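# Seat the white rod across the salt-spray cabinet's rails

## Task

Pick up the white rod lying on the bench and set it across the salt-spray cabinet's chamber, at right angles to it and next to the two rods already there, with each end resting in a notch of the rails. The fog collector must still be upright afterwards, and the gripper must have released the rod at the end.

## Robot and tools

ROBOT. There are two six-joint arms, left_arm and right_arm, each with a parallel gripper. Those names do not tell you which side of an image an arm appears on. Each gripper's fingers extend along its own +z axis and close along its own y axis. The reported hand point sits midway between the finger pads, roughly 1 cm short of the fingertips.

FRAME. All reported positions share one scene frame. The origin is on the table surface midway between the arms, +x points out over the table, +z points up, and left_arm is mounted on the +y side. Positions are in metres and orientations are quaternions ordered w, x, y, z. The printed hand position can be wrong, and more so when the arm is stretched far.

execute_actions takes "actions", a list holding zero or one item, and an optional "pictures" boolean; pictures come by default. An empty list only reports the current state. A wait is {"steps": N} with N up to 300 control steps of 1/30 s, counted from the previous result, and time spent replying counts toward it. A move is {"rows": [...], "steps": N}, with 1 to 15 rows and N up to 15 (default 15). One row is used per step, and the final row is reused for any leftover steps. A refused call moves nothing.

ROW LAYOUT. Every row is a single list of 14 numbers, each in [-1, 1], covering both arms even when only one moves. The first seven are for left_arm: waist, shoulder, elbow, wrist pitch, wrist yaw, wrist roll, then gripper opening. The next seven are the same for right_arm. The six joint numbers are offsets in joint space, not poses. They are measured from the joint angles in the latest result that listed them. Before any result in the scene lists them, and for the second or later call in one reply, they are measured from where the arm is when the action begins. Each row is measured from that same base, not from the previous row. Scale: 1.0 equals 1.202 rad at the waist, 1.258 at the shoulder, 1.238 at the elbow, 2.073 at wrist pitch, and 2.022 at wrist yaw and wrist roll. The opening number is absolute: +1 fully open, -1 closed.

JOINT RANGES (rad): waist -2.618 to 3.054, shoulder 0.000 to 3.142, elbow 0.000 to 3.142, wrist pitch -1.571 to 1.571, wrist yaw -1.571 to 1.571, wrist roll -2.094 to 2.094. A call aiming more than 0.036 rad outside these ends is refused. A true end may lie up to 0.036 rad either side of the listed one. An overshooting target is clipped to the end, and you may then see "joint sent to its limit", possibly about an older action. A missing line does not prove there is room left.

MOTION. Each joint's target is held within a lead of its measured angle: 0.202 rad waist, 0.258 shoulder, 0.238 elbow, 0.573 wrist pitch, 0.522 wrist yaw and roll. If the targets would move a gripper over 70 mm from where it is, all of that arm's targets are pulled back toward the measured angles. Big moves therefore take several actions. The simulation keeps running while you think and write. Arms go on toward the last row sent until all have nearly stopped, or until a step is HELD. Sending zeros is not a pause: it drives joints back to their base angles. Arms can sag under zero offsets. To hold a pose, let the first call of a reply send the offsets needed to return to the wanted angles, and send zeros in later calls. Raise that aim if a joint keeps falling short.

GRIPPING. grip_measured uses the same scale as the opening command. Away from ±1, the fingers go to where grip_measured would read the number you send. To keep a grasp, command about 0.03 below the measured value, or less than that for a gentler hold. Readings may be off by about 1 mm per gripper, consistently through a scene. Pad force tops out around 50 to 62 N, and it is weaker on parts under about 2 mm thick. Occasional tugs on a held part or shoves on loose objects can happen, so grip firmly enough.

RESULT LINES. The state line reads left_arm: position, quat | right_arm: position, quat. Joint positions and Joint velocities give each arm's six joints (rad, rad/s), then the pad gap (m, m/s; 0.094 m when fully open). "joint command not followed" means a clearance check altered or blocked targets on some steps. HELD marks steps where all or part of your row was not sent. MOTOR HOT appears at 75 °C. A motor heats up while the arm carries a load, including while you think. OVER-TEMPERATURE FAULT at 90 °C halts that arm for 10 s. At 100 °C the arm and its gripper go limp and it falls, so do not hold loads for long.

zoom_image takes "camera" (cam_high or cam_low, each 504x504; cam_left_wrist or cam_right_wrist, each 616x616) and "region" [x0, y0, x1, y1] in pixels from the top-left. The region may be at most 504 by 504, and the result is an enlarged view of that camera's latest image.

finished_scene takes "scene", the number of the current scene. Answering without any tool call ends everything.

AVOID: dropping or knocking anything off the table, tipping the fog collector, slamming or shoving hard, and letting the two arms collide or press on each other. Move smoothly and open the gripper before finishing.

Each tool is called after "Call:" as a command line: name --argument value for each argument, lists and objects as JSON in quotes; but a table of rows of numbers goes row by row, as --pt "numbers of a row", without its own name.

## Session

Call:
execute_actions --actions '[]'

Scene clock: 0.00 s of 4800.00 s.
left_arm: end_effector_position=(+0.3457, +0.1366, +0.1694) grip_measured=+1.000 end_effector_quat_wxyz=(+0.090, +0.790, +0.603, -0.069) | right_arm: end_effector_position=(+0.5182, -0.2010, +0.2118) grip_measured=+1.000 end_effector_quat_wxyz=(+0.256, +0.254, +0.806, +0.469)
Joint positions: left_arm=[-0.305  1.985  1.954 -1.434  0.201  1.347  0.094] | right_arm=[ 0.27   1.701  1.236 -0.073 -0.575  1.063  0.094]
Joint velocities: left_arm=[ 0.002 -0.022 -0.017  0.022  0.022  0.022  0.   ] | right_arm=[-0.002 -0.017  0.002 -0.051 -0.051 -0.007  0.   ]
Motor temperatures (°C, as the motors report them): left_arm=[19 22 20 22 22 19] | right_arm=[21 21 22 23 21 21]

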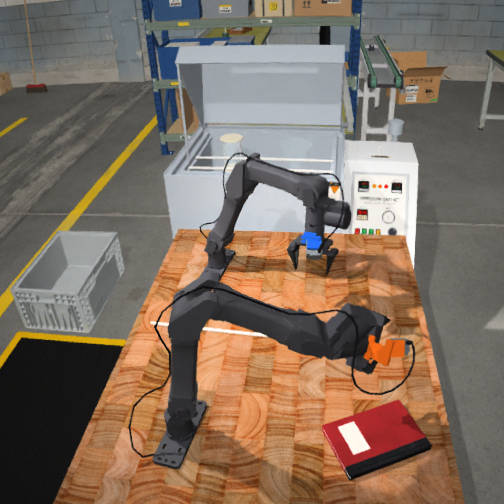

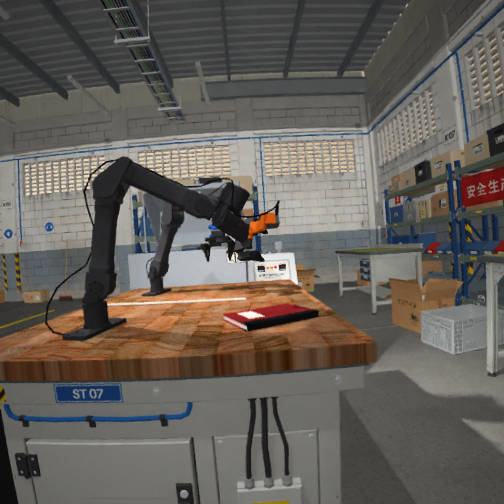

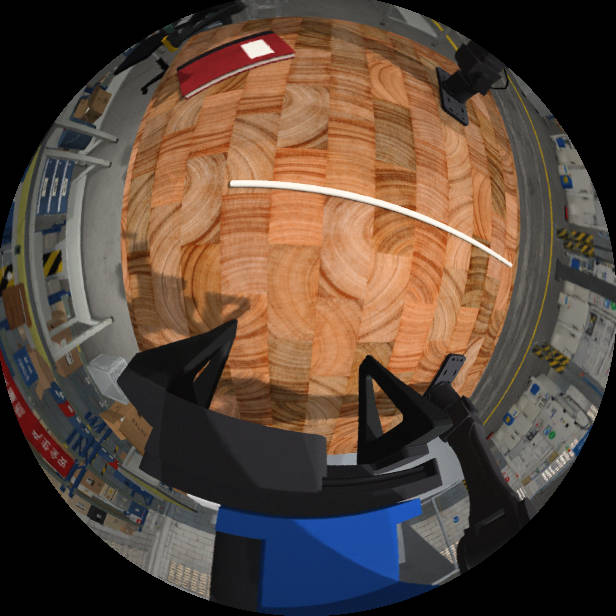

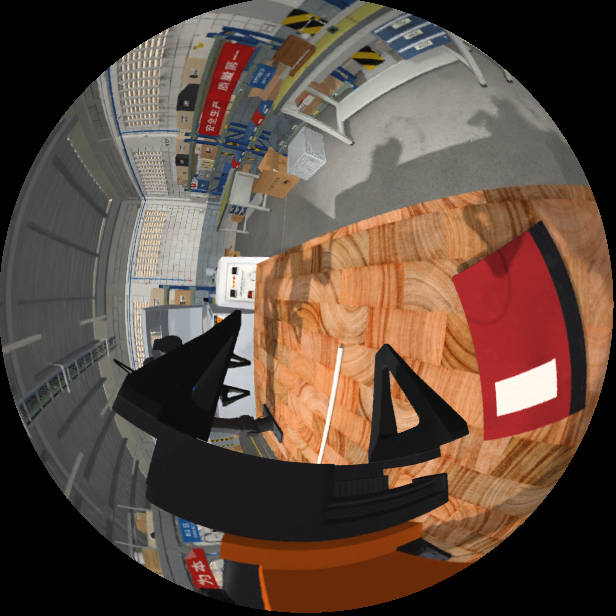

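Call:
execute_actions --actions '[{"rows":[[0,-0.3,-0.3,0.05,-0.1,0,1,-0.49,-1,-0.65,0,0.28,-0.5,1]]}]' --pictures false

Call:
execute_actions --actions '[{"steps":20}]'

Scene clock: 1.20 s of 4800.00 s.
left_arm: end_effector_position=(+0.2994, +0.1999, +0.2016) grip_measured=+1.000 end_effector_quat_wxyz=(+0.106, +0.787, +0.607, +0.046) | right_arm: end_effector_position=(+0.3403, -0.4867, +0.1497) grip_measured=+1.000 end_effector_quat_wxyz=(+0.496, +0.280, +0.822, -0.023)
Joint positions: left_arm=[-0.305  1.597  1.601 -1.343  0.005  1.347  0.094] | right_arm=[-0.306  0.935  0.474 -0.071 -0.072  0.24   0.094]
Joint velocities: left_arm=[-0.002 -0.002  0.007  0.007  0.007 -0.066  0.   ] | right_arm=[-0.481 -2.479 -1.36  -0.667  0.564 -1.209  0.   ]
Motor temperatures (°C, as the motors report them): left_arm=[19 22 21 22 22 19] | right_arm=[21 21 22 24 21 21]
Steps of this call (steps 1 to 21: nothing new was sent; steps 22 to 36: all 15 steps of this action). Readings (joint positions):
22: left_arm=[-0.305 1.948 1.901 -1.388 0.173 1.347] | right_arm=[0.264 1.686 1.215 -0.061 -0.539 1.022]
23: left_arm=[-0.306 1.886 1.808 -1.350 0.137 1.347] | right_arm=[0.247 1.656 1.174 -0.057 -0.494 0.971]
25: left_arm=[-0.305 1.742 1.650 -1.349 0.081 1.347] | right_arm=[0.186 1.580 1.083 -0.059 -0.405 0.869]
29: left_arm=[-0.305 1.594 1.601 -1.366 0.031 1.347] | right_arm=[0.015 1.400 0.887 -0.056 -0.256 0.640]
36: the state above

Scene clock: 1.87 s of 4800.00 s.
left_arm: end_effector_position=(+0.3012, +0.2003, +0.2019) grip_measured=+1.000 end_effector_quat_wxyz=(+0.107, +0.786, +0.607, +0.051) | right_arm: end_effector_position=(+0.2917, -0.4761, +0.2720) grip_measured=+1.000 end_effector_quat_wxyz=(+0.670, +0.184, +0.707, -0.130)
Joint positions: left_arm=[-0.305  1.597  1.601 -1.338 -0.002  1.347  0.094] | right_arm=[-0.316  0.441  0.431 -0.059 -0.02   0.062  0.094]
Joint velocities: left_arm=[-0.002 -0.022  0.017  0.051 -0.037 -0.007  0.   ] | right_arm=[-0.002 -0.027 -0.007 -0.022  0.007  0.037  0.   ]
Motor temperatures (°C, as the motors report them): left_arm=[19 22 21 22 22 19] | right_arm=[21 21 23 24 21 21]
Steps of this call (steps 1 to 20: the robot went on to your last target). Readings (joint positions):
1: left_arm=[-0.305 1.597 1.601 -1.342 0.003 1.347] | right_arm=[-0.315 0.849 0.437 -0.091 -0.056 0.204]
2: left_arm=[-0.305 1.597 1.601 -1.341 0.002 1.347] | right_arm=[-0.316 0.765 0.418 -0.107 -0.047 0.176]
4: left_arm=[-0.305 1.597 1.601 -1.340 0.000 1.347] | right_arm=[-0.316 0.598 0.413 -0.111 -0.037 0.134]
8: left_arm=[-0.305 1.597 1.601 -1.338 -0.001 1.347] | right_arm=[-0.316 0.441 0.431 -0.054 -0.027 0.090]
20: the state above

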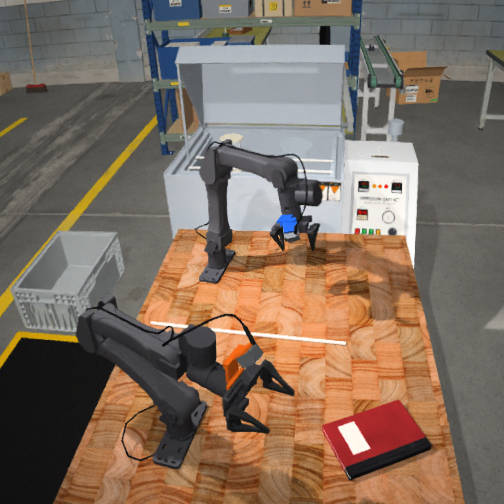

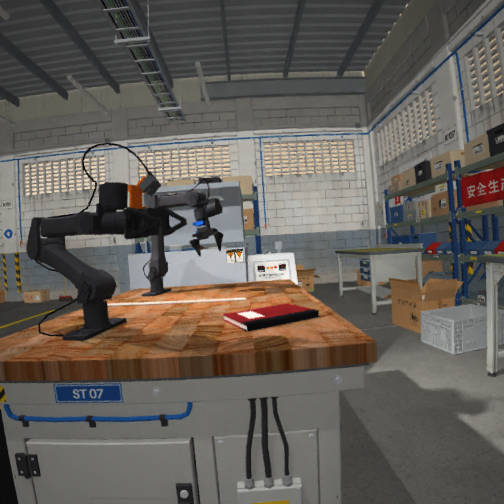

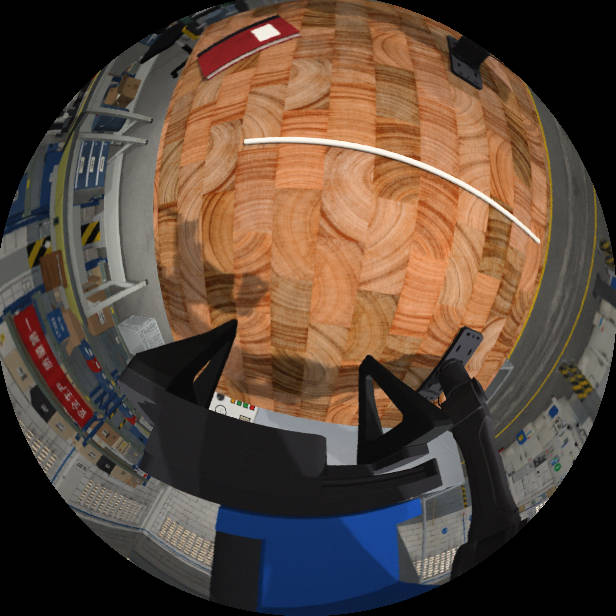

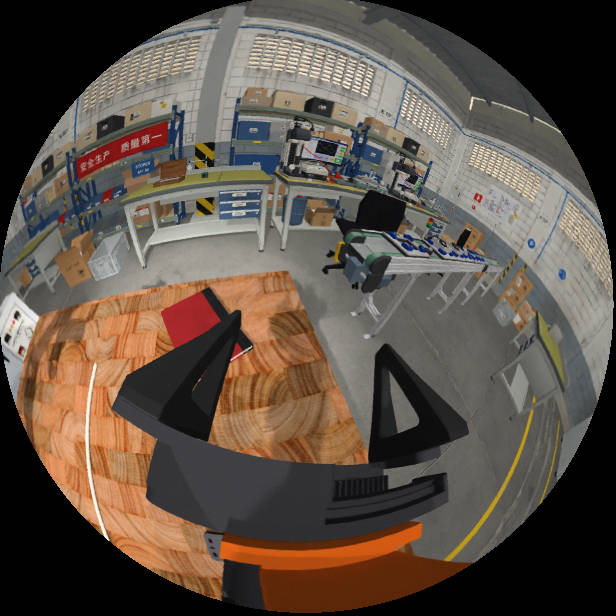

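Call:
execute_actions --actions '[]'

Scene clock: 4.07 s of 4800.00 s.
left_arm: end_effector_position=(+0.3012, +0.2003, +0.2019) grip_measured=+1.000 end_effector_quat_wxyz=(+0.107, +0.786, +0.607, +0.051) | right_arm: end_effector_position=(+0.2917, -0.4763, +0.2719) grip_measured=+1.000 end_effector_quat_wxyz=(+0.670, +0.184, +0.707, -0.131)
Joint positions: left_arm=[-0.305  1.597  1.601 -1.338 -0.002  1.347  0.094] | right_arm=[-0.316  0.441  0.431 -0.059 -0.019  0.06   0.094]
Joint velocities: left_arm=[-0.012 -0.017 -0.022 -0.051 -0.007  0.037  0.   ] | right_arm=[ 0.002  0.007 -0.007  0.007  0.022  0.022  0.   ]
Motor temperatures (°C, as the motors report them): left_arm=[19 22 21 22 22 19] | right_arm=[21 21 23 24 21 21]
Steps of this call (steps 1 to 15: the robot went on to your last target; steps 16 to 66: nothing new was sent). Readings (joint positions):
1: left_arm=[-0.305 1.597 1.601 -1.338 -0.002 1.347] | right_arm=[-0.316 0.441 0.431 -0.059 -0.020 0.061]
2: left_arm=[-0.305 1.597 1.601 -1.338 -0.002 1.347] | right_arm=[-0.316 0.441 0.431 -0.059 -0.020 0.061]
4: left_arm=[-0.305 1.597 1.601 -1.338 -0.002 1.347] | right_arm=[-0.316 0.441 0.431 -0.059 -0.020 0.061]
8: left_arm=[-0.305 1.597 1.601 -1.338 -0.002 1.347] | right_arm=[-0.316 0.441 0.431 -0.059 -0.019 0.060]
66: the state above
All arms were judged still, so your last target was given up. Only a new action makes them travel on or press farther. Fingers that are still opening or closing keep moving.

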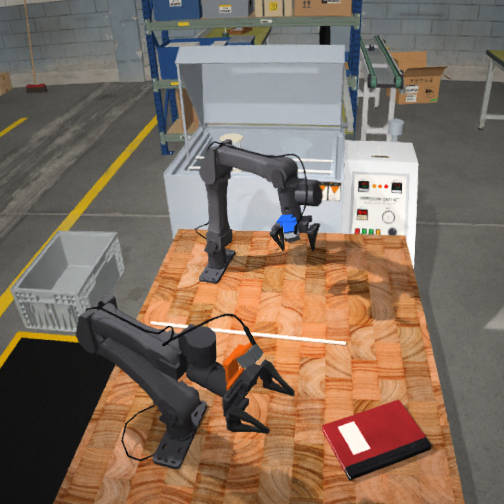

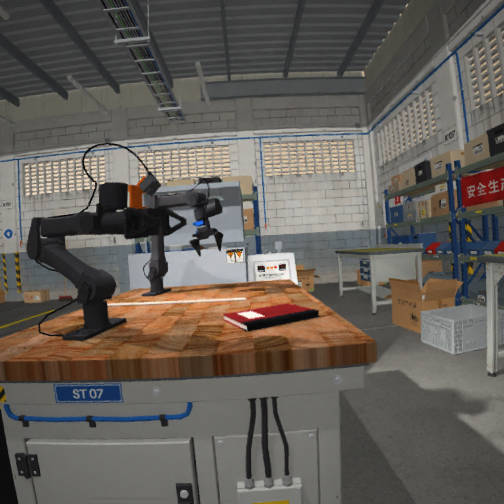

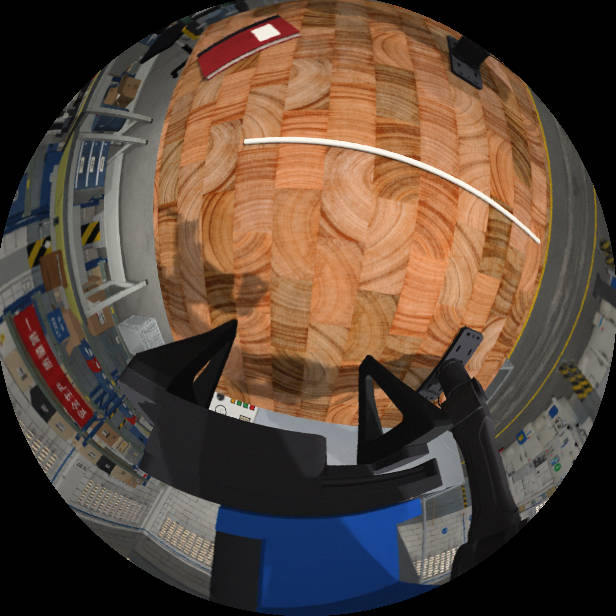

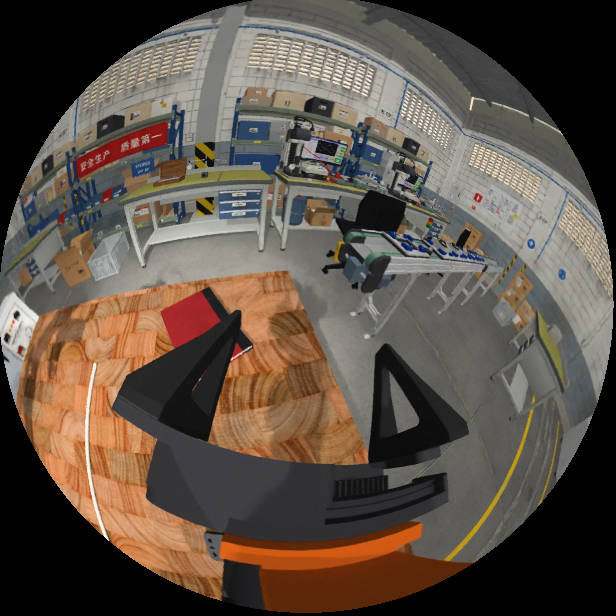

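Call:
execute_actions --actions '[{"rows":[[-0.595,0.31,-0.044,0.111,0,0.35,0.4,0,0,0,0,0,0,1]]}]' --pictures false

Call:
execute_actions --actions '[{"steps":30}]'

Scene clock: 5.33 s of 4800.00 s.
left_arm: end_effector_position=(+0.1753, +0.0114, +0.0542) grip_measured=+0.402 end_effector_quat_wxyz=(-0.004, +1.000, +0.024, +0.009) | right_arm: end_effector_position=(+0.2917, -0.4763, +0.2719) grip_measured=+1.000 end_effector_quat_wxyz=(+0.670, +0.184, +0.707, -0.131)
Joint positions: left_arm=[-0.951  2.013  1.554 -1.112 -0.021  1.967  0.066] | right_arm=[-0.316  0.441  0.431 -0.059 -0.019  0.06   0.094]
Joint velocities: left_arm=[-1.697 -0.002  0.017  0.051  0.183  0.549  0.   ] | right_arm=[-0.017  0.012 -0.002 -0.022  0.007 -0.007  0.   ]
Motor temperatures (°C, as the motors report them): left_arm=[19 22 21 22 22 19] | right_arm=[21 21 23 24 21 21]
Steps of this call (steps 1 to 23: nothing new was sent; steps 24 to 38: all 15 steps of this action). Readings (joint positions):
24: left_arm=[-0.317 1.609 1.601 -1.330 -0.010 1.391] | right_arm=[-0.316 0.441 0.431 -0.059 -0.019 0.060]
25: left_arm=[-0.341 1.628 1.601 -1.308 -0.015 1.445] | right_arm=[-0.316 0.441 0.431 -0.059 -0.019 0.060]
27: left_arm=[-0.408 1.700 1.601 -1.266 -0.017 1.553] | right_arm=[-0.316 0.441 0.431 -0.059 -0.019 0.060]
31: left_arm=[-0.560 1.878 1.595 -1.189 -0.020 1.746] | right_arm=[-0.316 0.441 0.431 -0.059 -0.019 0.060]
38: the state above

Scene clock: 6.33 s of 4800.00 s.
left_arm: end_effector_position=(+0.1496, -0.0025, +0.0569) grip_measured=+0.402 end_effector_quat_wxyz=(+0.005, +0.999, -0.050, +0.006) | right_arm: end_effector_position=(+0.2917, -0.4763, +0.2719) grip_measured=+1.000 end_effector_quat_wxyz=(+0.670, +0.184, +0.707, -0.131)
Joint positions: left_arm=[-1.022  2.005  1.554 -1.105 -0.007  2.046  0.066] | right_arm=[-0.316  0.441  0.431 -0.059 -0.019  0.06   0.094]
Joint velocities: left_arm=[-0.012  0.012  0.002 -0.037  0.007  0.037  0.001] | right_arm=[-0.007 -0.012 -0.002 -0.051  0.037  0.022  0.   ]
Motor temperatures (°C, as the motors report them): left_arm=[19 23 21 22 22 19] | right_arm=[21 21 23 25 21 21]
Steps of this call (steps 1 to 30: the robot went on to your last target). Readings (joint positions):
1: left_arm=[-1.003 2.012 1.554 -1.108 -0.014 1.983] | right_arm=[-0.316 0.441 0.431 -0.059 -0.019 0.060]
2: left_arm=[-1.040 2.009 1.554 -1.105 -0.006 1.995] | right_arm=[-0.316 0.441 0.431 -0.059 -0.019 0.060]
4: left_arm=[-1.068 2.006 1.554 -1.105 0.004 2.014] | right_arm=[-0.316 0.441 0.431 -0.059 -0.019 0.060]
8: left_arm=[-1.038 2.005 1.554 -1.105 0.001 2.033] | right_arm=[-0.316 0.441 0.431 -0.059 -0.019 0.060]
30: the state above
All arms were judged still, so your last target was given up. Only a new action makes them travel on or press farther. Fingers that are still opening or closing keep moving.

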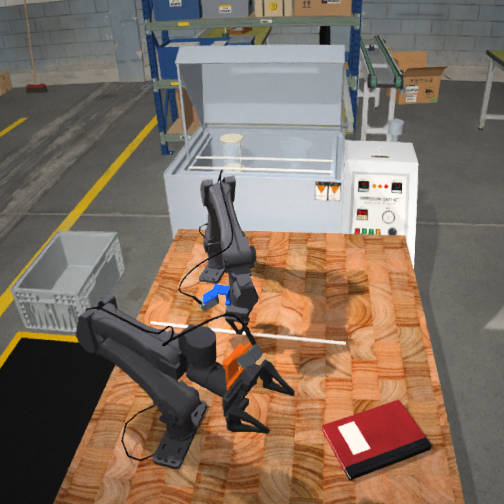

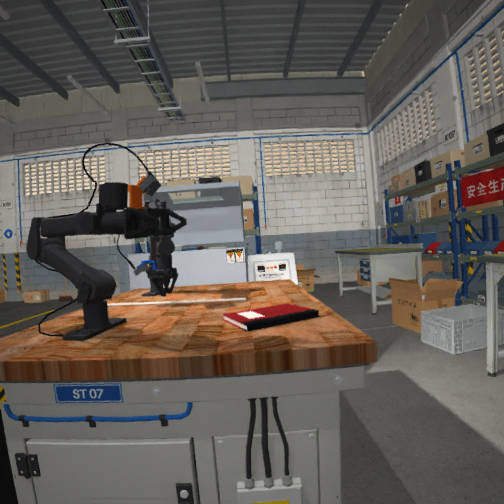

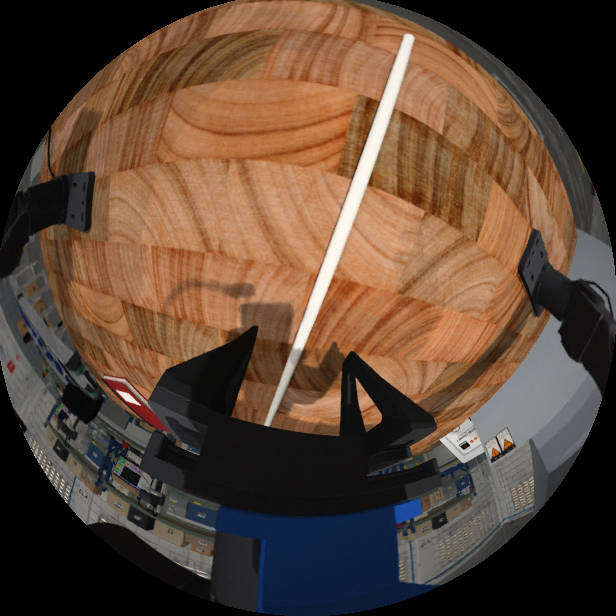

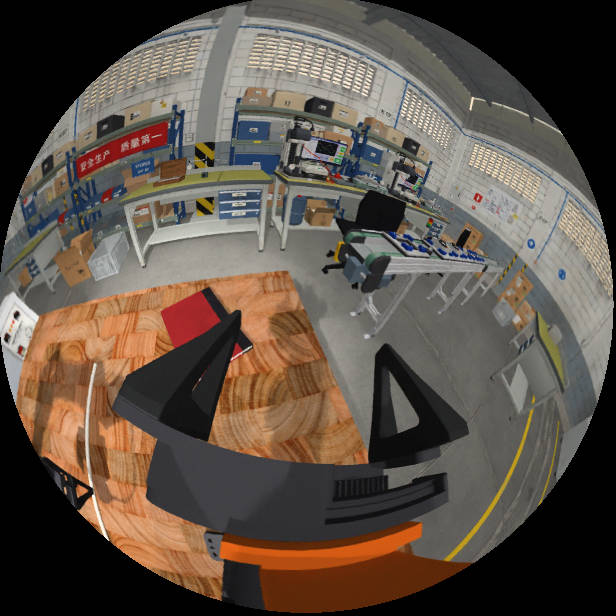

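Call:
execute_actions --actions '[{"rows":[[0.015,0.012,-0.035,0.025,0,0.017,0.3,0,0,0,0,0,0,1],[0.015,0.012,-0.035,0.025,0,0.017,0.3,0,0,0,0,0,0,1],[0.015,0.02,-0.07,0.05,0,0.02,0.1,0,0,0,0,0,0,1]]}]'

Scene clock: 7.50 s of 4800.00 s.
left_arm: end_effector_position=(+0.1531, -0.0006, +0.0325) grip_measured=+0.102 end_effector_quat_wxyz=(+0.006, +0.998, -0.061, +0.008) | right_arm: end_effector_position=(+0.2917, -0.4763, +0.2719) grip_measured=+1.000 end_effector_quat_wxyz=(+0.670, +0.184, +0.707, -0.131)
Joint positions: left_arm=[-1.012  2.024  1.481 -1.01  -0.01   2.077  0.052] | right_arm=[-0.316  0.441  0.431 -0.059 -0.019  0.06   0.094]
Joint velocities: left_arm=[ 0.012 -0.007 -0.012 -0.007 -0.11  -0.051 -0.   ] | right_arm=[-0.002  0.012 -0.007 -0.081  0.066  0.051  0.   ]
Motor temperatures (°C, as the motors report them): left_arm=[19 23 21 22 22 19] | right_arm=[21 21 23 25 21 21]
Steps of this call (steps 1 to 20: nothing new was sent; steps 21 to 35: all 15 steps of this action). Readings (joint positions):
21: left_arm=[-1.021 2.005 1.550 -1.098 -0.007 2.050] | right_arm=[-0.316 0.441 0.431 -0.059 -0.019 0.060]
22: left_arm=[-1.020 2.005 1.545 -1.089 -0.007 2.055] | right_arm=[-0.316 0.441 0.431 -0.059 -0.019 0.060]
24: left_arm=[-1.016 2.005 1.518 -1.055 -0.007 2.063] | right_arm=[-0.316 0.441 0.431 -0.059 -0.019 0.060]
28: left_arm=[-1.012 2.021 1.484 -1.029 -0.009 2.072] | right_arm=[-0.316 0.441 0.431 -0.059 -0.019 0.060]
35: the state above

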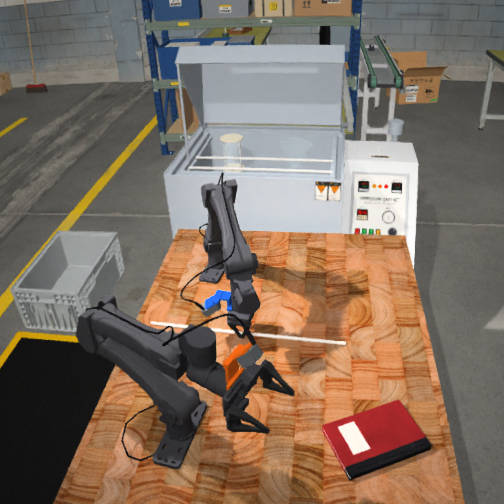

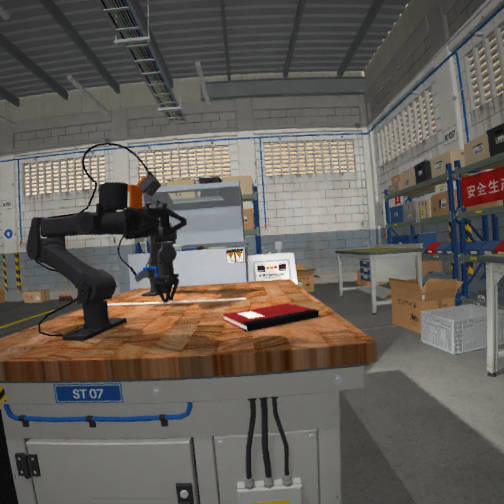

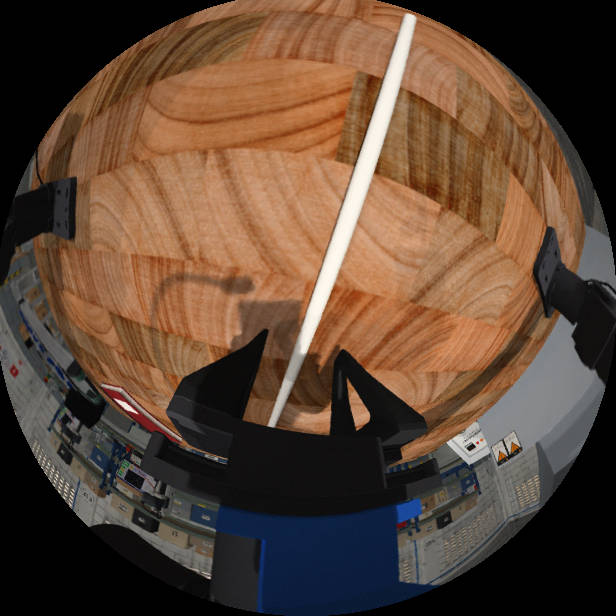

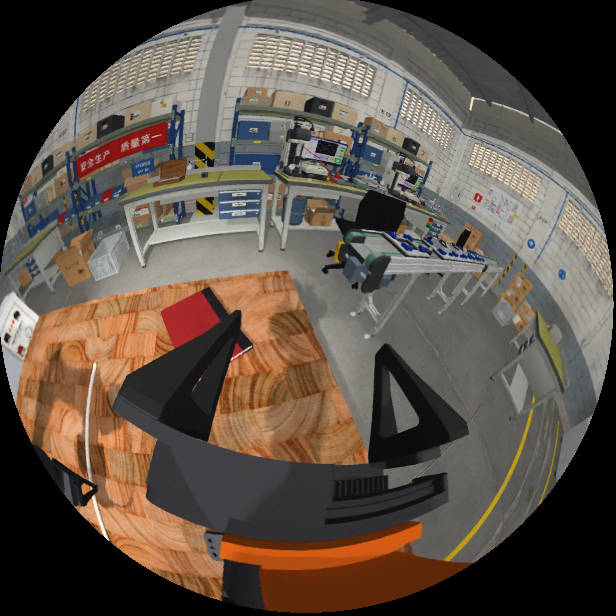

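Call:
execute_actions --actions '[{"rows":[[0,0.022,-0.012,0.008,0,0,-0.3,0,0,0,0,0,0,1]],"steps":12}]' --pictures false

Call:
execute_actions --actions '[{"rows":[[0,0,0,0,0,0,-0.5,0,0,0,0,0,0,1],[0,0,0,0,0,0,-0.6,0,0,0,0,0,0,1],[0,0,0,0,0,0,-0.65,0,0,0,0,0,0,1],[0,0,0,0,0,0,-0.7,0,0,0,0,0,0,1],[0,0,0,0,0,0,-0.75,0,0,0,0,0,0,1],[0,0,0,0,0,0,-0.78,0,0,0,0,0,0,1],[0,0,0,0,0,0,-0.81,0,0,0,0,0,0,1],[0,0,0,0,0,0,-0.86,0,0,0,0,0,0,1]]}]'

Scene clock: 13.23 s of 4800.00 s.
left_arm: end_effector_position=(+0.1542, -0.0025, +0.0277) grip_measured=-0.298 end_effector_quat_wxyz=(+0.006, +0.998, -0.062, +0.009) | right_arm: end_effector_position=(+0.2917, -0.4763, +0.2719) grip_measured=+1.000 end_effector_quat_wxyz=(+0.670, +0.184, +0.707, -0.131)
Joint positions: left_arm=[-1.012  2.037  1.481 -0.996 -0.011  2.078  0.033] | right_arm=[-0.316  0.441  0.431 -0.059 -0.019  0.06   0.094]
Joint velocities: left_arm=[ 0.002 -0.002  0.002 -0.007 -0.007  0.022 -0.   ] | right_arm=[ 0.012  0.002 -0.007  0.007  0.007 -0.081  0.   ]
Motor temperatures (°C, as the motors report them): left_arm=[19 24 21 22 22 19] | right_arm=[21 21 23 25 21 21]
Steps of this call (steps 1 to 15: the robot went on to your last target; steps 16 to 90: nothing new was sent; then 2.33 s passed at rest; steps 91 to 102: all 12 steps of this action). Readings (joint positions):
91: left_arm=[-1.012 2.025 1.481 -1.004 -0.010 2.078] | right_arm=[-0.316 0.441 0.431 -0.059 -0.019 0.060]
92: left_arm=[-1.012 2.026 1.481 -1.002 -0.010 2.078] | right_arm=[-0.316 0.441 0.431 -0.059 -0.019 0.060]
94: left_arm=[-1.012 2.031 1.481 -0.999 -0.011 2.078] | right_arm=[-0.316 0.441 0.431 -0.059 -0.019 0.060]
98: left_arm=[-1.012 2.037 1.481 -0.997 -0.011 2.078] | right_arm=[-0.316 0.441 0.431 -0.059 -0.019 0.060]
102: the state above

Scene clock: 13.73 s of 4800.00 s.
left_arm: end_effector_position=(+0.1547, -0.0025, +0.0277) grip_measured=-0.844 end_effector_quat_wxyz=(+0.006, +0.998, -0.062, +0.010) | right_arm: end_effector_position=(+0.2917, -0.4763, +0.2719) grip_measured=+1.000 end_effector_quat_wxyz=(+0.670, +0.184, +0.707, -0.131)
Joint positions: left_arm=[-1.012  2.037  1.481 -0.996 -0.014  2.078  0.007] | right_arm=[-0.316  0.441  0.431 -0.059 -0.019  0.06   0.094]
Joint velocities: left_arm=[ 0.002 -0.002 -0.002 -0.081 -0.037  0.022  0.   ] | right_arm=[ 0.007  0.002 -0.012  0.037 -0.037 -0.007  0.   ]
Motor temperatures (°C, as the motors report them): left_arm=[19 24 21 22 22 19] | right_arm=[21 21 23 26 21 21]
Steps of this call (steps 1 to 15: all 15 steps of this action). Readings (joint positions):
1: left_arm=[-1.012 2.037 1.481 -0.996 -0.012 2.078] | right_arm=[-0.316 0.441 0.431 -0.059 -0.019 0.060]
2: left_arm=[-1.012 2.037 1.481 -0.996 -0.012 2.078] | right_arm=[-0.316 0.441 0.431 -0.059 -0.019 0.060]
4: left_arm=[-1.012 2.037 1.481 -0.996 -0.013 2.078] | right_arm=[-0.316 0.441 0.431 -0.059 -0.019 0.060]
8: left_arm=[-1.012 2.037 1.481 -0.996 -0.013 2.078] | right_arm=[-0.316 0.441 0.431 -0.059 -0.019 0.060]
15: the state above

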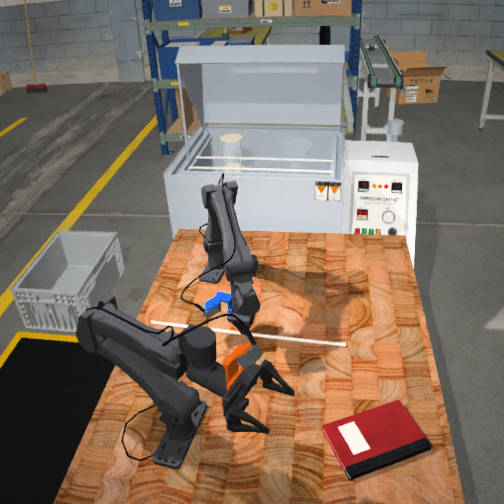

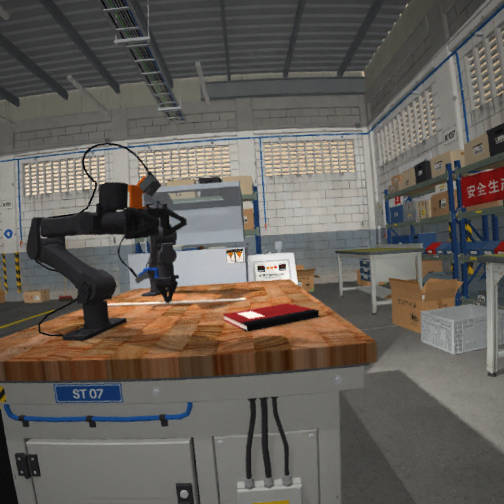

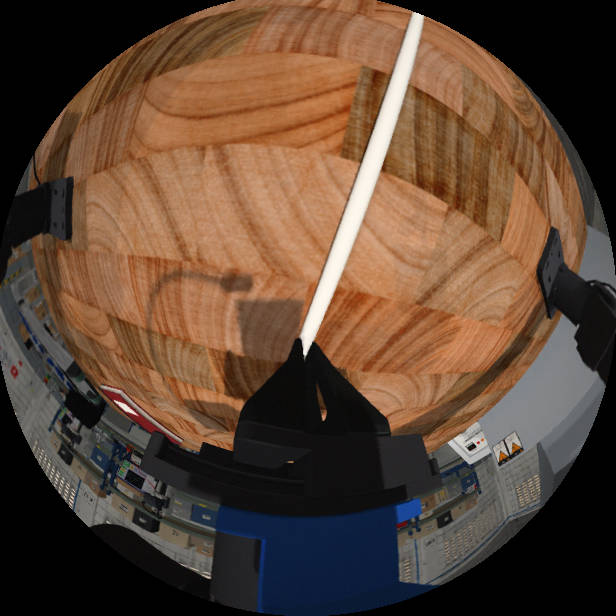

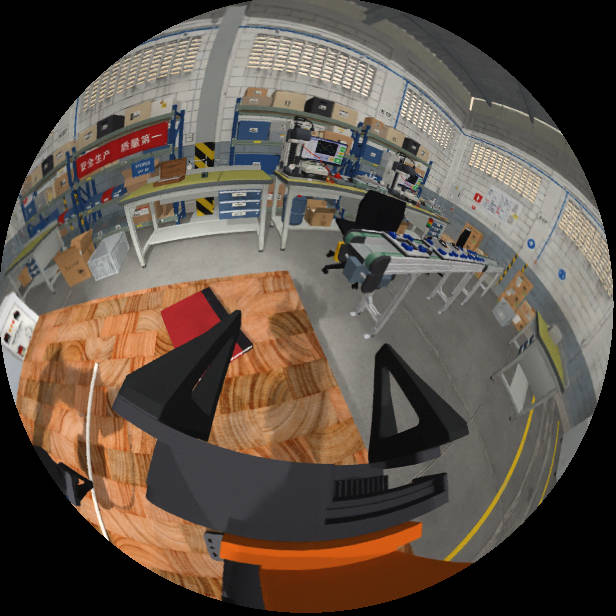

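Grip is too shallow; regrasp lower.

Call:
execute_actions --actions '[{"rows":[[0,0,0,0,0,0,-0.65,0,0,0,0,0,0,1],[0,0,0,0,0,0,-0.65,0,0,0,0,0,0,1],[0,0,0,0,0,0,-0.65,0,0,0,0,0,0,1],[0,0,0,0,0,0,-0.65,0,0,0,0,0,0,1],[0,0.02,-0.026,0,0,0,-0.65,0,0,0,0,0,0,1]]}]' --pictures false

Call:
execute_actions --actions '[{"rows":[[0,0,0,0,0,0,-0.75,0,0,0,0,0,0,1],[0,0,0,0,0,0,-0.8,0,0,0,0,0,0,1],[0,0,0,0,0,0,-0.86,0,0,0,0,0,0,1]],"steps":10}]' --pictures false

Scene clock: 15.07 s of 4800.00 s.
left_arm: end_effector_position=(+0.1533, +0.0015, +0.0218) grip_measured=-0.652 end_effector_quat_wxyz=(-0.003, +0.998, -0.062, +0.007) | right_arm: end_effector_position=(+0.2917, -0.4763, +0.2719) grip_measured=+1.000 end_effector_quat_wxyz=(+0.670, +0.184, +0.707, -0.131)
Joint positions: left_arm=[-1.012  2.046  1.47  -0.994 -0.015  2.078  0.016] | right_arm=[-0.316  0.441  0.431 -0.059 -0.019  0.06   0.094]
Joint velocities: left_arm=[0.002 0.002 0.017 0.037 0.066 0.051 0.   ] | right_arm=[-0.002  0.002 -0.002  0.037  0.022 -0.037  0.   ]
Motor temperatures (°C, as the motors report them): left_arm=[19 24 21 22 22 19] | right_arm=[21 21 23 26 21 21]
Steps of this call (steps 1 to 15: the robot went on to your last target; steps 16 to 25: nothing new was sent; steps 26 to 40: all 15 steps of this action). Readings (joint positions):
26: left_arm=[-1.012 2.037 1.481 -0.996 -0.014 2.078] | right_arm=[-0.316 0.441 0.431 -0.059 -0.019 0.060]
27: left_arm=[-1.012 2.037 1.481 -0.996 -0.014 2.078] | right_arm=[-0.316 0.441 0.431 -0.059 -0.019 0.060]
29: left_arm=[-1.012 2.037 1.481 -0.996 -0.015 2.078] | right_arm=[-0.316 0.441 0.431 -0.059 -0.019 0.060]
33: left_arm=[-1.012 2.039 1.473 -0.994 -0.015 2.078] | right_arm=[-0.316 0.441 0.431 -0.059 -0.019 0.060]
40: the state above

Scene clock: 15.40 s of 4800.00 s.
left_arm: end_effector_position=(+0.1537, +0.0014, +0.0218) grip_measured=-0.824 end_effector_quat_wxyz=(-0.003, +0.998, -0.062, +0.008) | right_arm: end_effector_position=(+0.2917, -0.4763, +0.2719) grip_measured=+1.000 end_effector_quat_wxyz=(+0.670, +0.184, +0.707, -0.131)
Joint positions: left_arm=[-1.012  2.046  1.47  -0.993 -0.017  2.078  0.008] | right_arm=[-0.316  0.441  0.431 -0.059 -0.019  0.06   0.094]
Joint velocities: left_arm=[ 0.002 -0.002 -0.007 -0.007 -0.081 -0.037 -0.   ] | right_arm=[-0.012  0.002  0.012 -0.022 -0.051 -0.037  0.   ]
Motor temperatures (°C, as the motors report them): left_arm=[19 24 21 22 22 19] | right_arm=[21 21 23 26 21 21]
Steps of this call (steps 1 to 10: all 10 steps of this action). Readings (joint positions):
1: left_arm=[-1.012 2.046 1.470 -0.994 -0.016 2.078] | right_arm=[-0.316 0.441 0.431 -0.059 -0.019 0.060]
2: left_arm=[-1.012 2.046 1.470 -0.994 -0.016 2.078] | right_arm=[-0.316 0.441 0.431 -0.059 -0.019 0.060]
4: left_arm=[-1.012 2.046 1.470 -0.993 -0.016 2.078] | right_arm=[-0.316 0.441 0.431 -0.059 -0.019 0.060]
8: left_arm=[-1.012 2.046 1.470 -0.993 -0.017 2.078] | right_arm=[-0.316 0.441 0.431 -0.059 -0.019 0.060]
10: the state above

Call:
execute_actions --actions '[{"rows":[[0,-0.05,0.01,-0.02,0,0,-0.86,0,0,0,0,0,0,1],[0,-0.1,0.02,-0.04,0,0,-0.86,0,0,0,0,0,0,1],[0,-0.2,0.03,-0.07,0,0,-0.86,0,0,0,0,0,0,1],[0,-0.3,0.05,-0.11,0,0,-0.86,0,0,0,0,0,0,1],[0,-0.52,0.1,-0.2,0,-0.05,-0.86,0,0,0,0,0,0,1]]}]' --pictures false

Call:
execute_actions --actions '[{"rows":[[0.6,-0.05,0.02,0,0,-0.2,-0.86,0,0,0,0,0,0,1]]}]'

Scene clock: 16.70 s of 4800.00 s.
left_arm: end_effector_position=(+0.1308, +0.0600, +0.2449) grip_measured=-0.824 end_effector_quat_wxyz=(+0.181, +0.979, -0.024, +0.090) | right_arm: end_effector_position=(+0.2917, -0.4763, +0.2719) grip_measured=+1.000 end_effector_quat_wxyz=(+0.670, +0.184, +0.707, -0.131)
Joint positions: left_arm=[-1.012  1.433  1.571 -1.303 -0.021  2.007  0.008] | right_arm=[-0.316  0.441  0.431 -0.059 -0.019  0.06   0.094]
Joint velocities: left_arm=[ 0.002 -1.223  0.325 -0.637 -0.022 -0.154  0.   ] | right_arm=[-0.007  0.007 -0.012  0.037 -0.007 -0.037  0.   ]
Motor temperatures (°C, as the motors report them): left_arm=[19 24 21 22 22 19] | right_arm=[21 21 23 26 21 21]
Steps of this call (steps 1 to 15: the robot went on to your last target; steps 16 to 24: nothing new was sent; steps 25 to 39: all 15 steps of this action). Readings (joint positions):
25: left_arm=[-1.012 2.043 1.470 -0.994 -0.018 2.078] | right_arm=[-0.316 0.441 0.431 -0.059 -0.019 0.060]
26: left_arm=[-1.012 2.031 1.470 -1.002 -0.018 2.078] | right_arm=[-0.316 0.441 0.431 -0.059 -0.019 0.060]
28: left_arm=[-1.012 1.972 1.470 -1.036 -0.019 2.078] | right_arm=[-0.316 0.441 0.431 -0.059 -0.019 0.060]
32: left_arm=[-1.012 1.798 1.513 -1.158 -0.020 2.046] | right_arm=[-0.316 0.441 0.431 -0.059 -0.019 0.060]
39: the state above

Scene clock: 17.20 s of 4800.00 s.
left_arm: end_effector_position=(+0.2932, +0.2212, +0.2706) grip_measured=-0.824 end_effector_quat_wxyz=(+0.192, +0.834, +0.494, +0.153) | right_arm: end_effector_position=(+0.2917, -0.4763, +0.2719) grip_measured=+1.000 end_effector_quat_wxyz=(+0.670, +0.184, +0.707, -0.131)
Joint positions: left_arm=[-0.282  1.378  1.595 -1.293 -0.044  1.626  0.008] | right_arm=[-0.316  0.441  0.431 -0.059 -0.019  0.06   0.094]
Joint velocities: left_arm=[-0.002  0.002  0.002 -0.007  0.037 -0.051 -0.001] | right_arm=[-0.002 -0.002  0.002  0.037  0.037 -0.081  0.   ]
Motor temperatures (°C, as the motors report them): left_arm=[19 24 21 22 22 19] | right_arm=[21 21 23 26 21 21]
Steps of this call (steps 1 to 15: all 15 steps of this action). Readings (joint positions):
1: left_arm=[-0.987 1.395 1.579 -1.313 -0.005 1.948] | right_arm=[-0.316 0.441 0.431 -0.059 -0.019 0.060]
2: left_arm=[-0.931 1.367 1.586 -1.313 0.005 1.886] | right_arm=[-0.316 0.441 0.431 -0.059 -0.019 0.060]
4: left_arm=[-0.783 1.349 1.595 -1.306 0.001 1.783] | right_arm=[-0.316 0.441 0.431 -0.059 -0.019 0.060]
8: left_arm=[-0.484 1.369 1.595 -1.296 -0.013 1.682] | right_arm=[-0.316 0.441 0.431 -0.059 -0.019 0.060]
15: the state above

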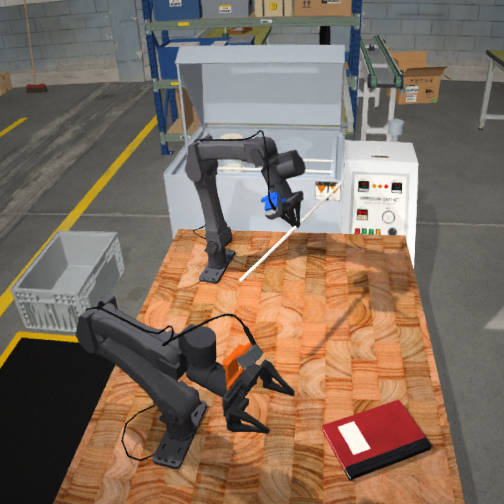

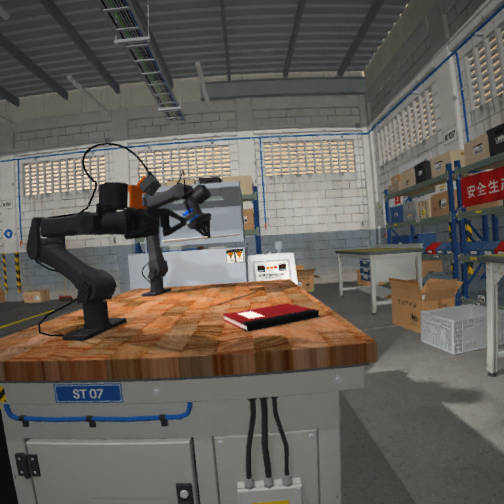

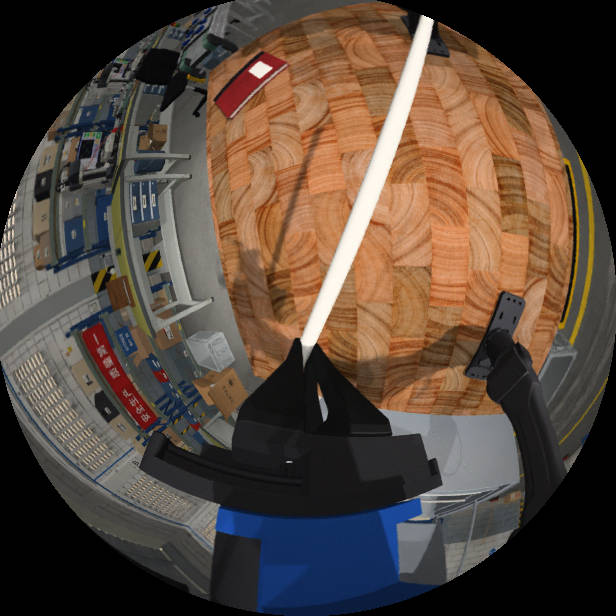

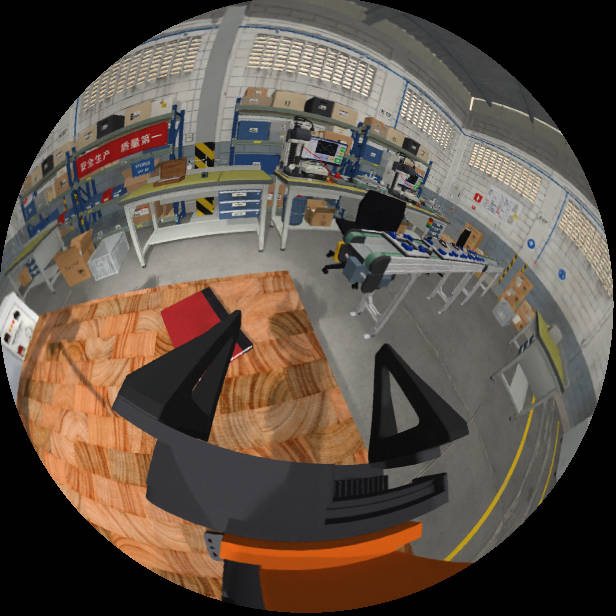

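Call:
execute_actions --actions '[{"rows":[[0.55,-0.02,0.02,-0.04,0,-0.15,-0.86,0,0,0,0,0,0,1]]}]' --pictures false

Call:
execute_actions --actions '[{"rows":[[0.5,0,0,0,0,-0.01,-0.86,0,0,0,0,0,0,1]]}]' --pictures false

Call:
execute_actions --actions '[{"rows":[[0.36,0,0,0,0,0,-0.86,0,0,0,0,0,0,1]]}]'

Scene clock: 18.50 s of 4800.00 s.
left_arm: end_effector_position=(+0.2973, +0.4267, +0.2634) grip_measured=-0.825 end_effector_quat_wxyz=(+0.130, +0.516, +0.829, +0.171) | right_arm: end_effector_position=(+0.2917, -0.4763, +0.2719) grip_measured=+1.000 end_effector_quat_wxyz=(+0.670, +0.184, +0.707, -0.131)
Joint positions: left_arm=[ 0.388  1.378  1.595 -1.36  -0.063  1.341  0.008] | right_arm=[-0.316  0.441  0.431 -0.059 -0.019  0.06   0.094]
Joint velocities: left_arm=[-0.002  0.012  0.012 -0.081  0.022 -0.007 -0.   ] | right_arm=[-0.012  0.007 -0.012  0.007 -0.066 -0.037  0.   ]
Motor temperatures (°C, as the motors report them): left_arm=[19 24 22 22 22 19] | right_arm=[21 21 24 26 21 21]
Steps of this call (steps 1 to 24: the robot went on to your last target; steps 25 to 39: all 15 steps of this action). Readings (joint positions):
25: left_arm=[-0.256 1.378 1.595 -1.301 -0.018 1.574] | right_arm=[-0.316 0.441 0.431 -0.059 -0.019 0.060]
26: left_arm=[-0.201 1.378 1.595 -1.312 -0.012 1.530] | right_arm=[-0.316 0.441 0.431 -0.059 -0.019 0.060]
28: left_arm=[-0.055 1.378 1.595 -1.326 -0.018 1.456] | right_arm=[-0.316 0.441 0.431 -0.059 -0.019 0.060]
32: left_arm=[0.247 1.378 1.595 -1.337 -0.035 1.383] | right_arm=[-0.316 0.441 0.431 -0.059 -0.019 0.060]
39: the state above

Scene clock: 19.00 s of 4800.00 s.
left_arm: end_effector_position=(+0.2010, +0.5819, +0.2644) grip_measured=-0.825 end_effector_quat_wxyz=(+0.068, +0.236, +0.947, +0.209) | right_arm: end_effector_position=(+0.2917, -0.4763, +0.2719) grip_measured=+1.000 end_effector_quat_wxyz=(+0.670, +0.184, +0.707, -0.131)
Joint positions: left_arm=[ 0.997  1.378  1.595 -1.352 -0.081  1.329  0.008] | right_arm=[-0.316  0.441  0.431 -0.059 -0.019  0.06   0.094]
Joint velocities: left_arm=[ 0.002 -0.017  0.007  0.007 -0.037  0.007 -0.003] | right_arm=[-0.007 -0.007 -0.007 -0.022 -0.095 -0.037  0.   ]
Motor temperatures (°C, as the motors report them): left_arm=[19 24 22 22 22 19] | right_arm=[21 21 24 26 21 21]
Steps of this call (steps 1 to 15: all 15 steps of this action). Readings (joint positions):
1: left_arm=[0.415 1.378 1.595 -1.361 -0.047 1.341] | right_arm=[-0.316 0.441 0.431 -0.059 -0.019 0.060]
2: left_arm=[0.471 1.378 1.595 -1.360 -0.038 1.341] | right_arm=[-0.316 0.441 0.431 -0.059 -0.019 0.060]
4: left_arm=[0.617 1.378 1.595 -1.356 -0.042 1.338] | right_arm=[-0.316 0.441 0.431 -0.059 -0.019 0.060]
8: left_arm=[0.910 1.378 1.595 -1.351 -0.060 1.333] | right_arm=[-0.316 0.441 0.431 -0.059 -0.019 0.060]
15: the state above

Scene clock: 19.50 s of 4800.00 s.
left_arm: end_effector_position=(+0.0820, +0.6443, +0.2652) grip_measured=-0.825 end_effector_quat_wxyz=(+0.015, +0.022, +0.974, +0.223) | right_arm: end_effector_position=(+0.2917, -0.4763, +0.2719) grip_measured=+1.000 end_effector_quat_wxyz=(+0.670, +0.184, +0.707, -0.131)
Joint positions: left_arm=[ 1.439  1.378  1.595 -1.346 -0.094  1.332  0.008] | right_arm=[-0.316  0.441  0.431 -0.059 -0.019  0.06   0.094]
Joint velocities: left_arm=[-0.002 -0.022  0.007  0.022 -0.022  0.037  0.001] | right_arm=[-0.007 -0.002 -0.017  0.007 -0.037  0.022  0.   ]
Motor temperatures (°C, as the motors report them): left_arm=[19 24 22 23 22 19] | right_arm=[21 21 24 26 21 21]
Steps of this call (steps 1 to 15: all 15 steps of this action). Readings (joint positions):
1: left_arm=[1.024 1.378 1.595 -1.352 -0.064 1.331] | right_arm=[-0.316 0.441 0.431 -0.059 -0.019 0.060]
2: left_arm=[1.080 1.378 1.595 -1.351 -0.055 1.332] | right_arm=[-0.316 0.441 0.431 -0.059 -0.019 0.060]
4: left_arm=[1.225 1.378 1.595 -1.348 -0.058 1.332] | right_arm=[-0.316 0.441 0.431 -0.059 -0.019 0.060]
8: left_arm=[1.434 1.378 1.595 -1.346 -0.096 1.332] | right_arm=[-0.316 0.441 0.431 -0.059 -0.019 0.060]
15: the state above

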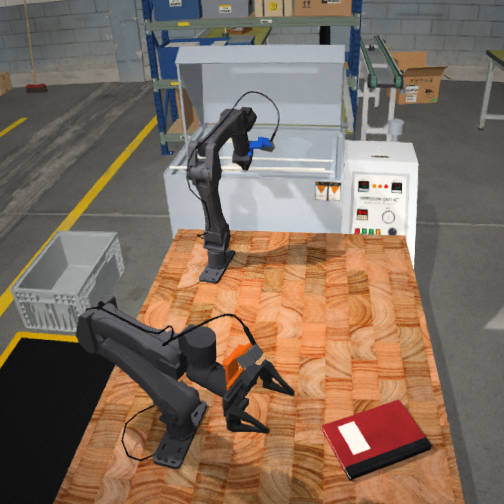

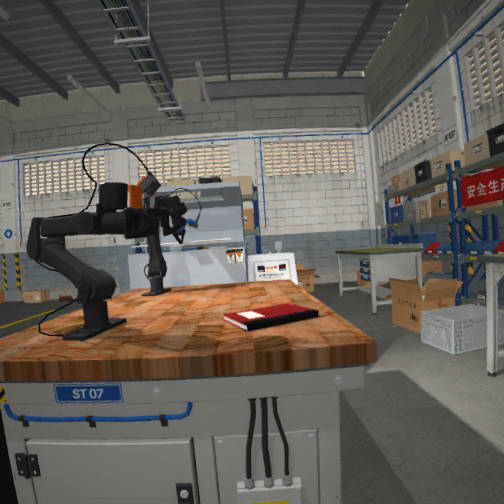

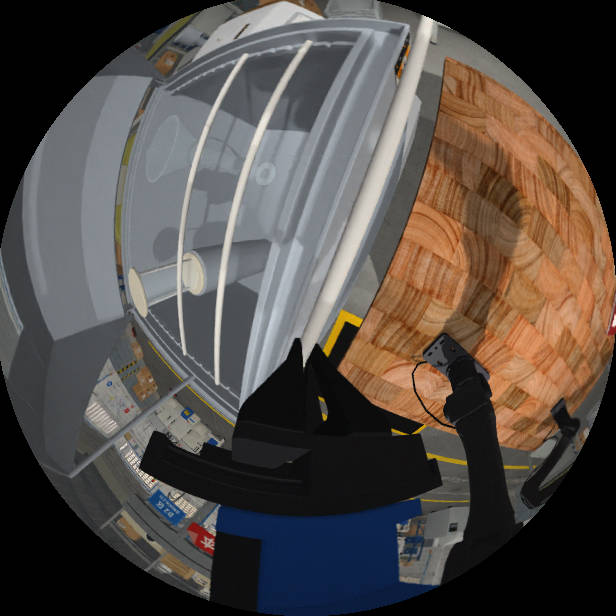

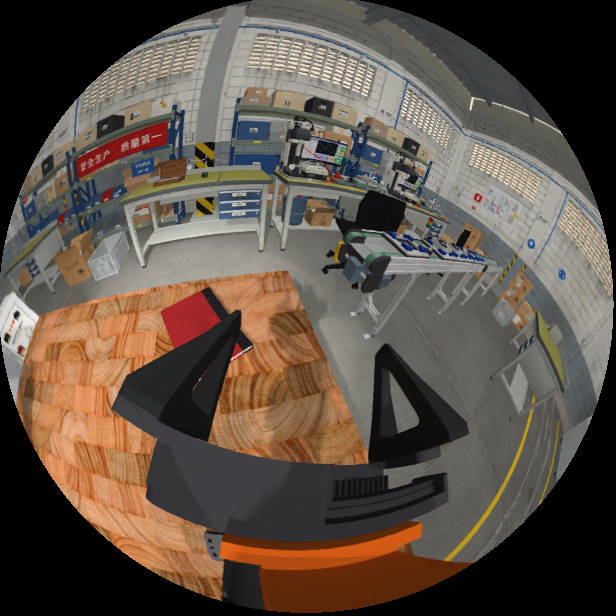

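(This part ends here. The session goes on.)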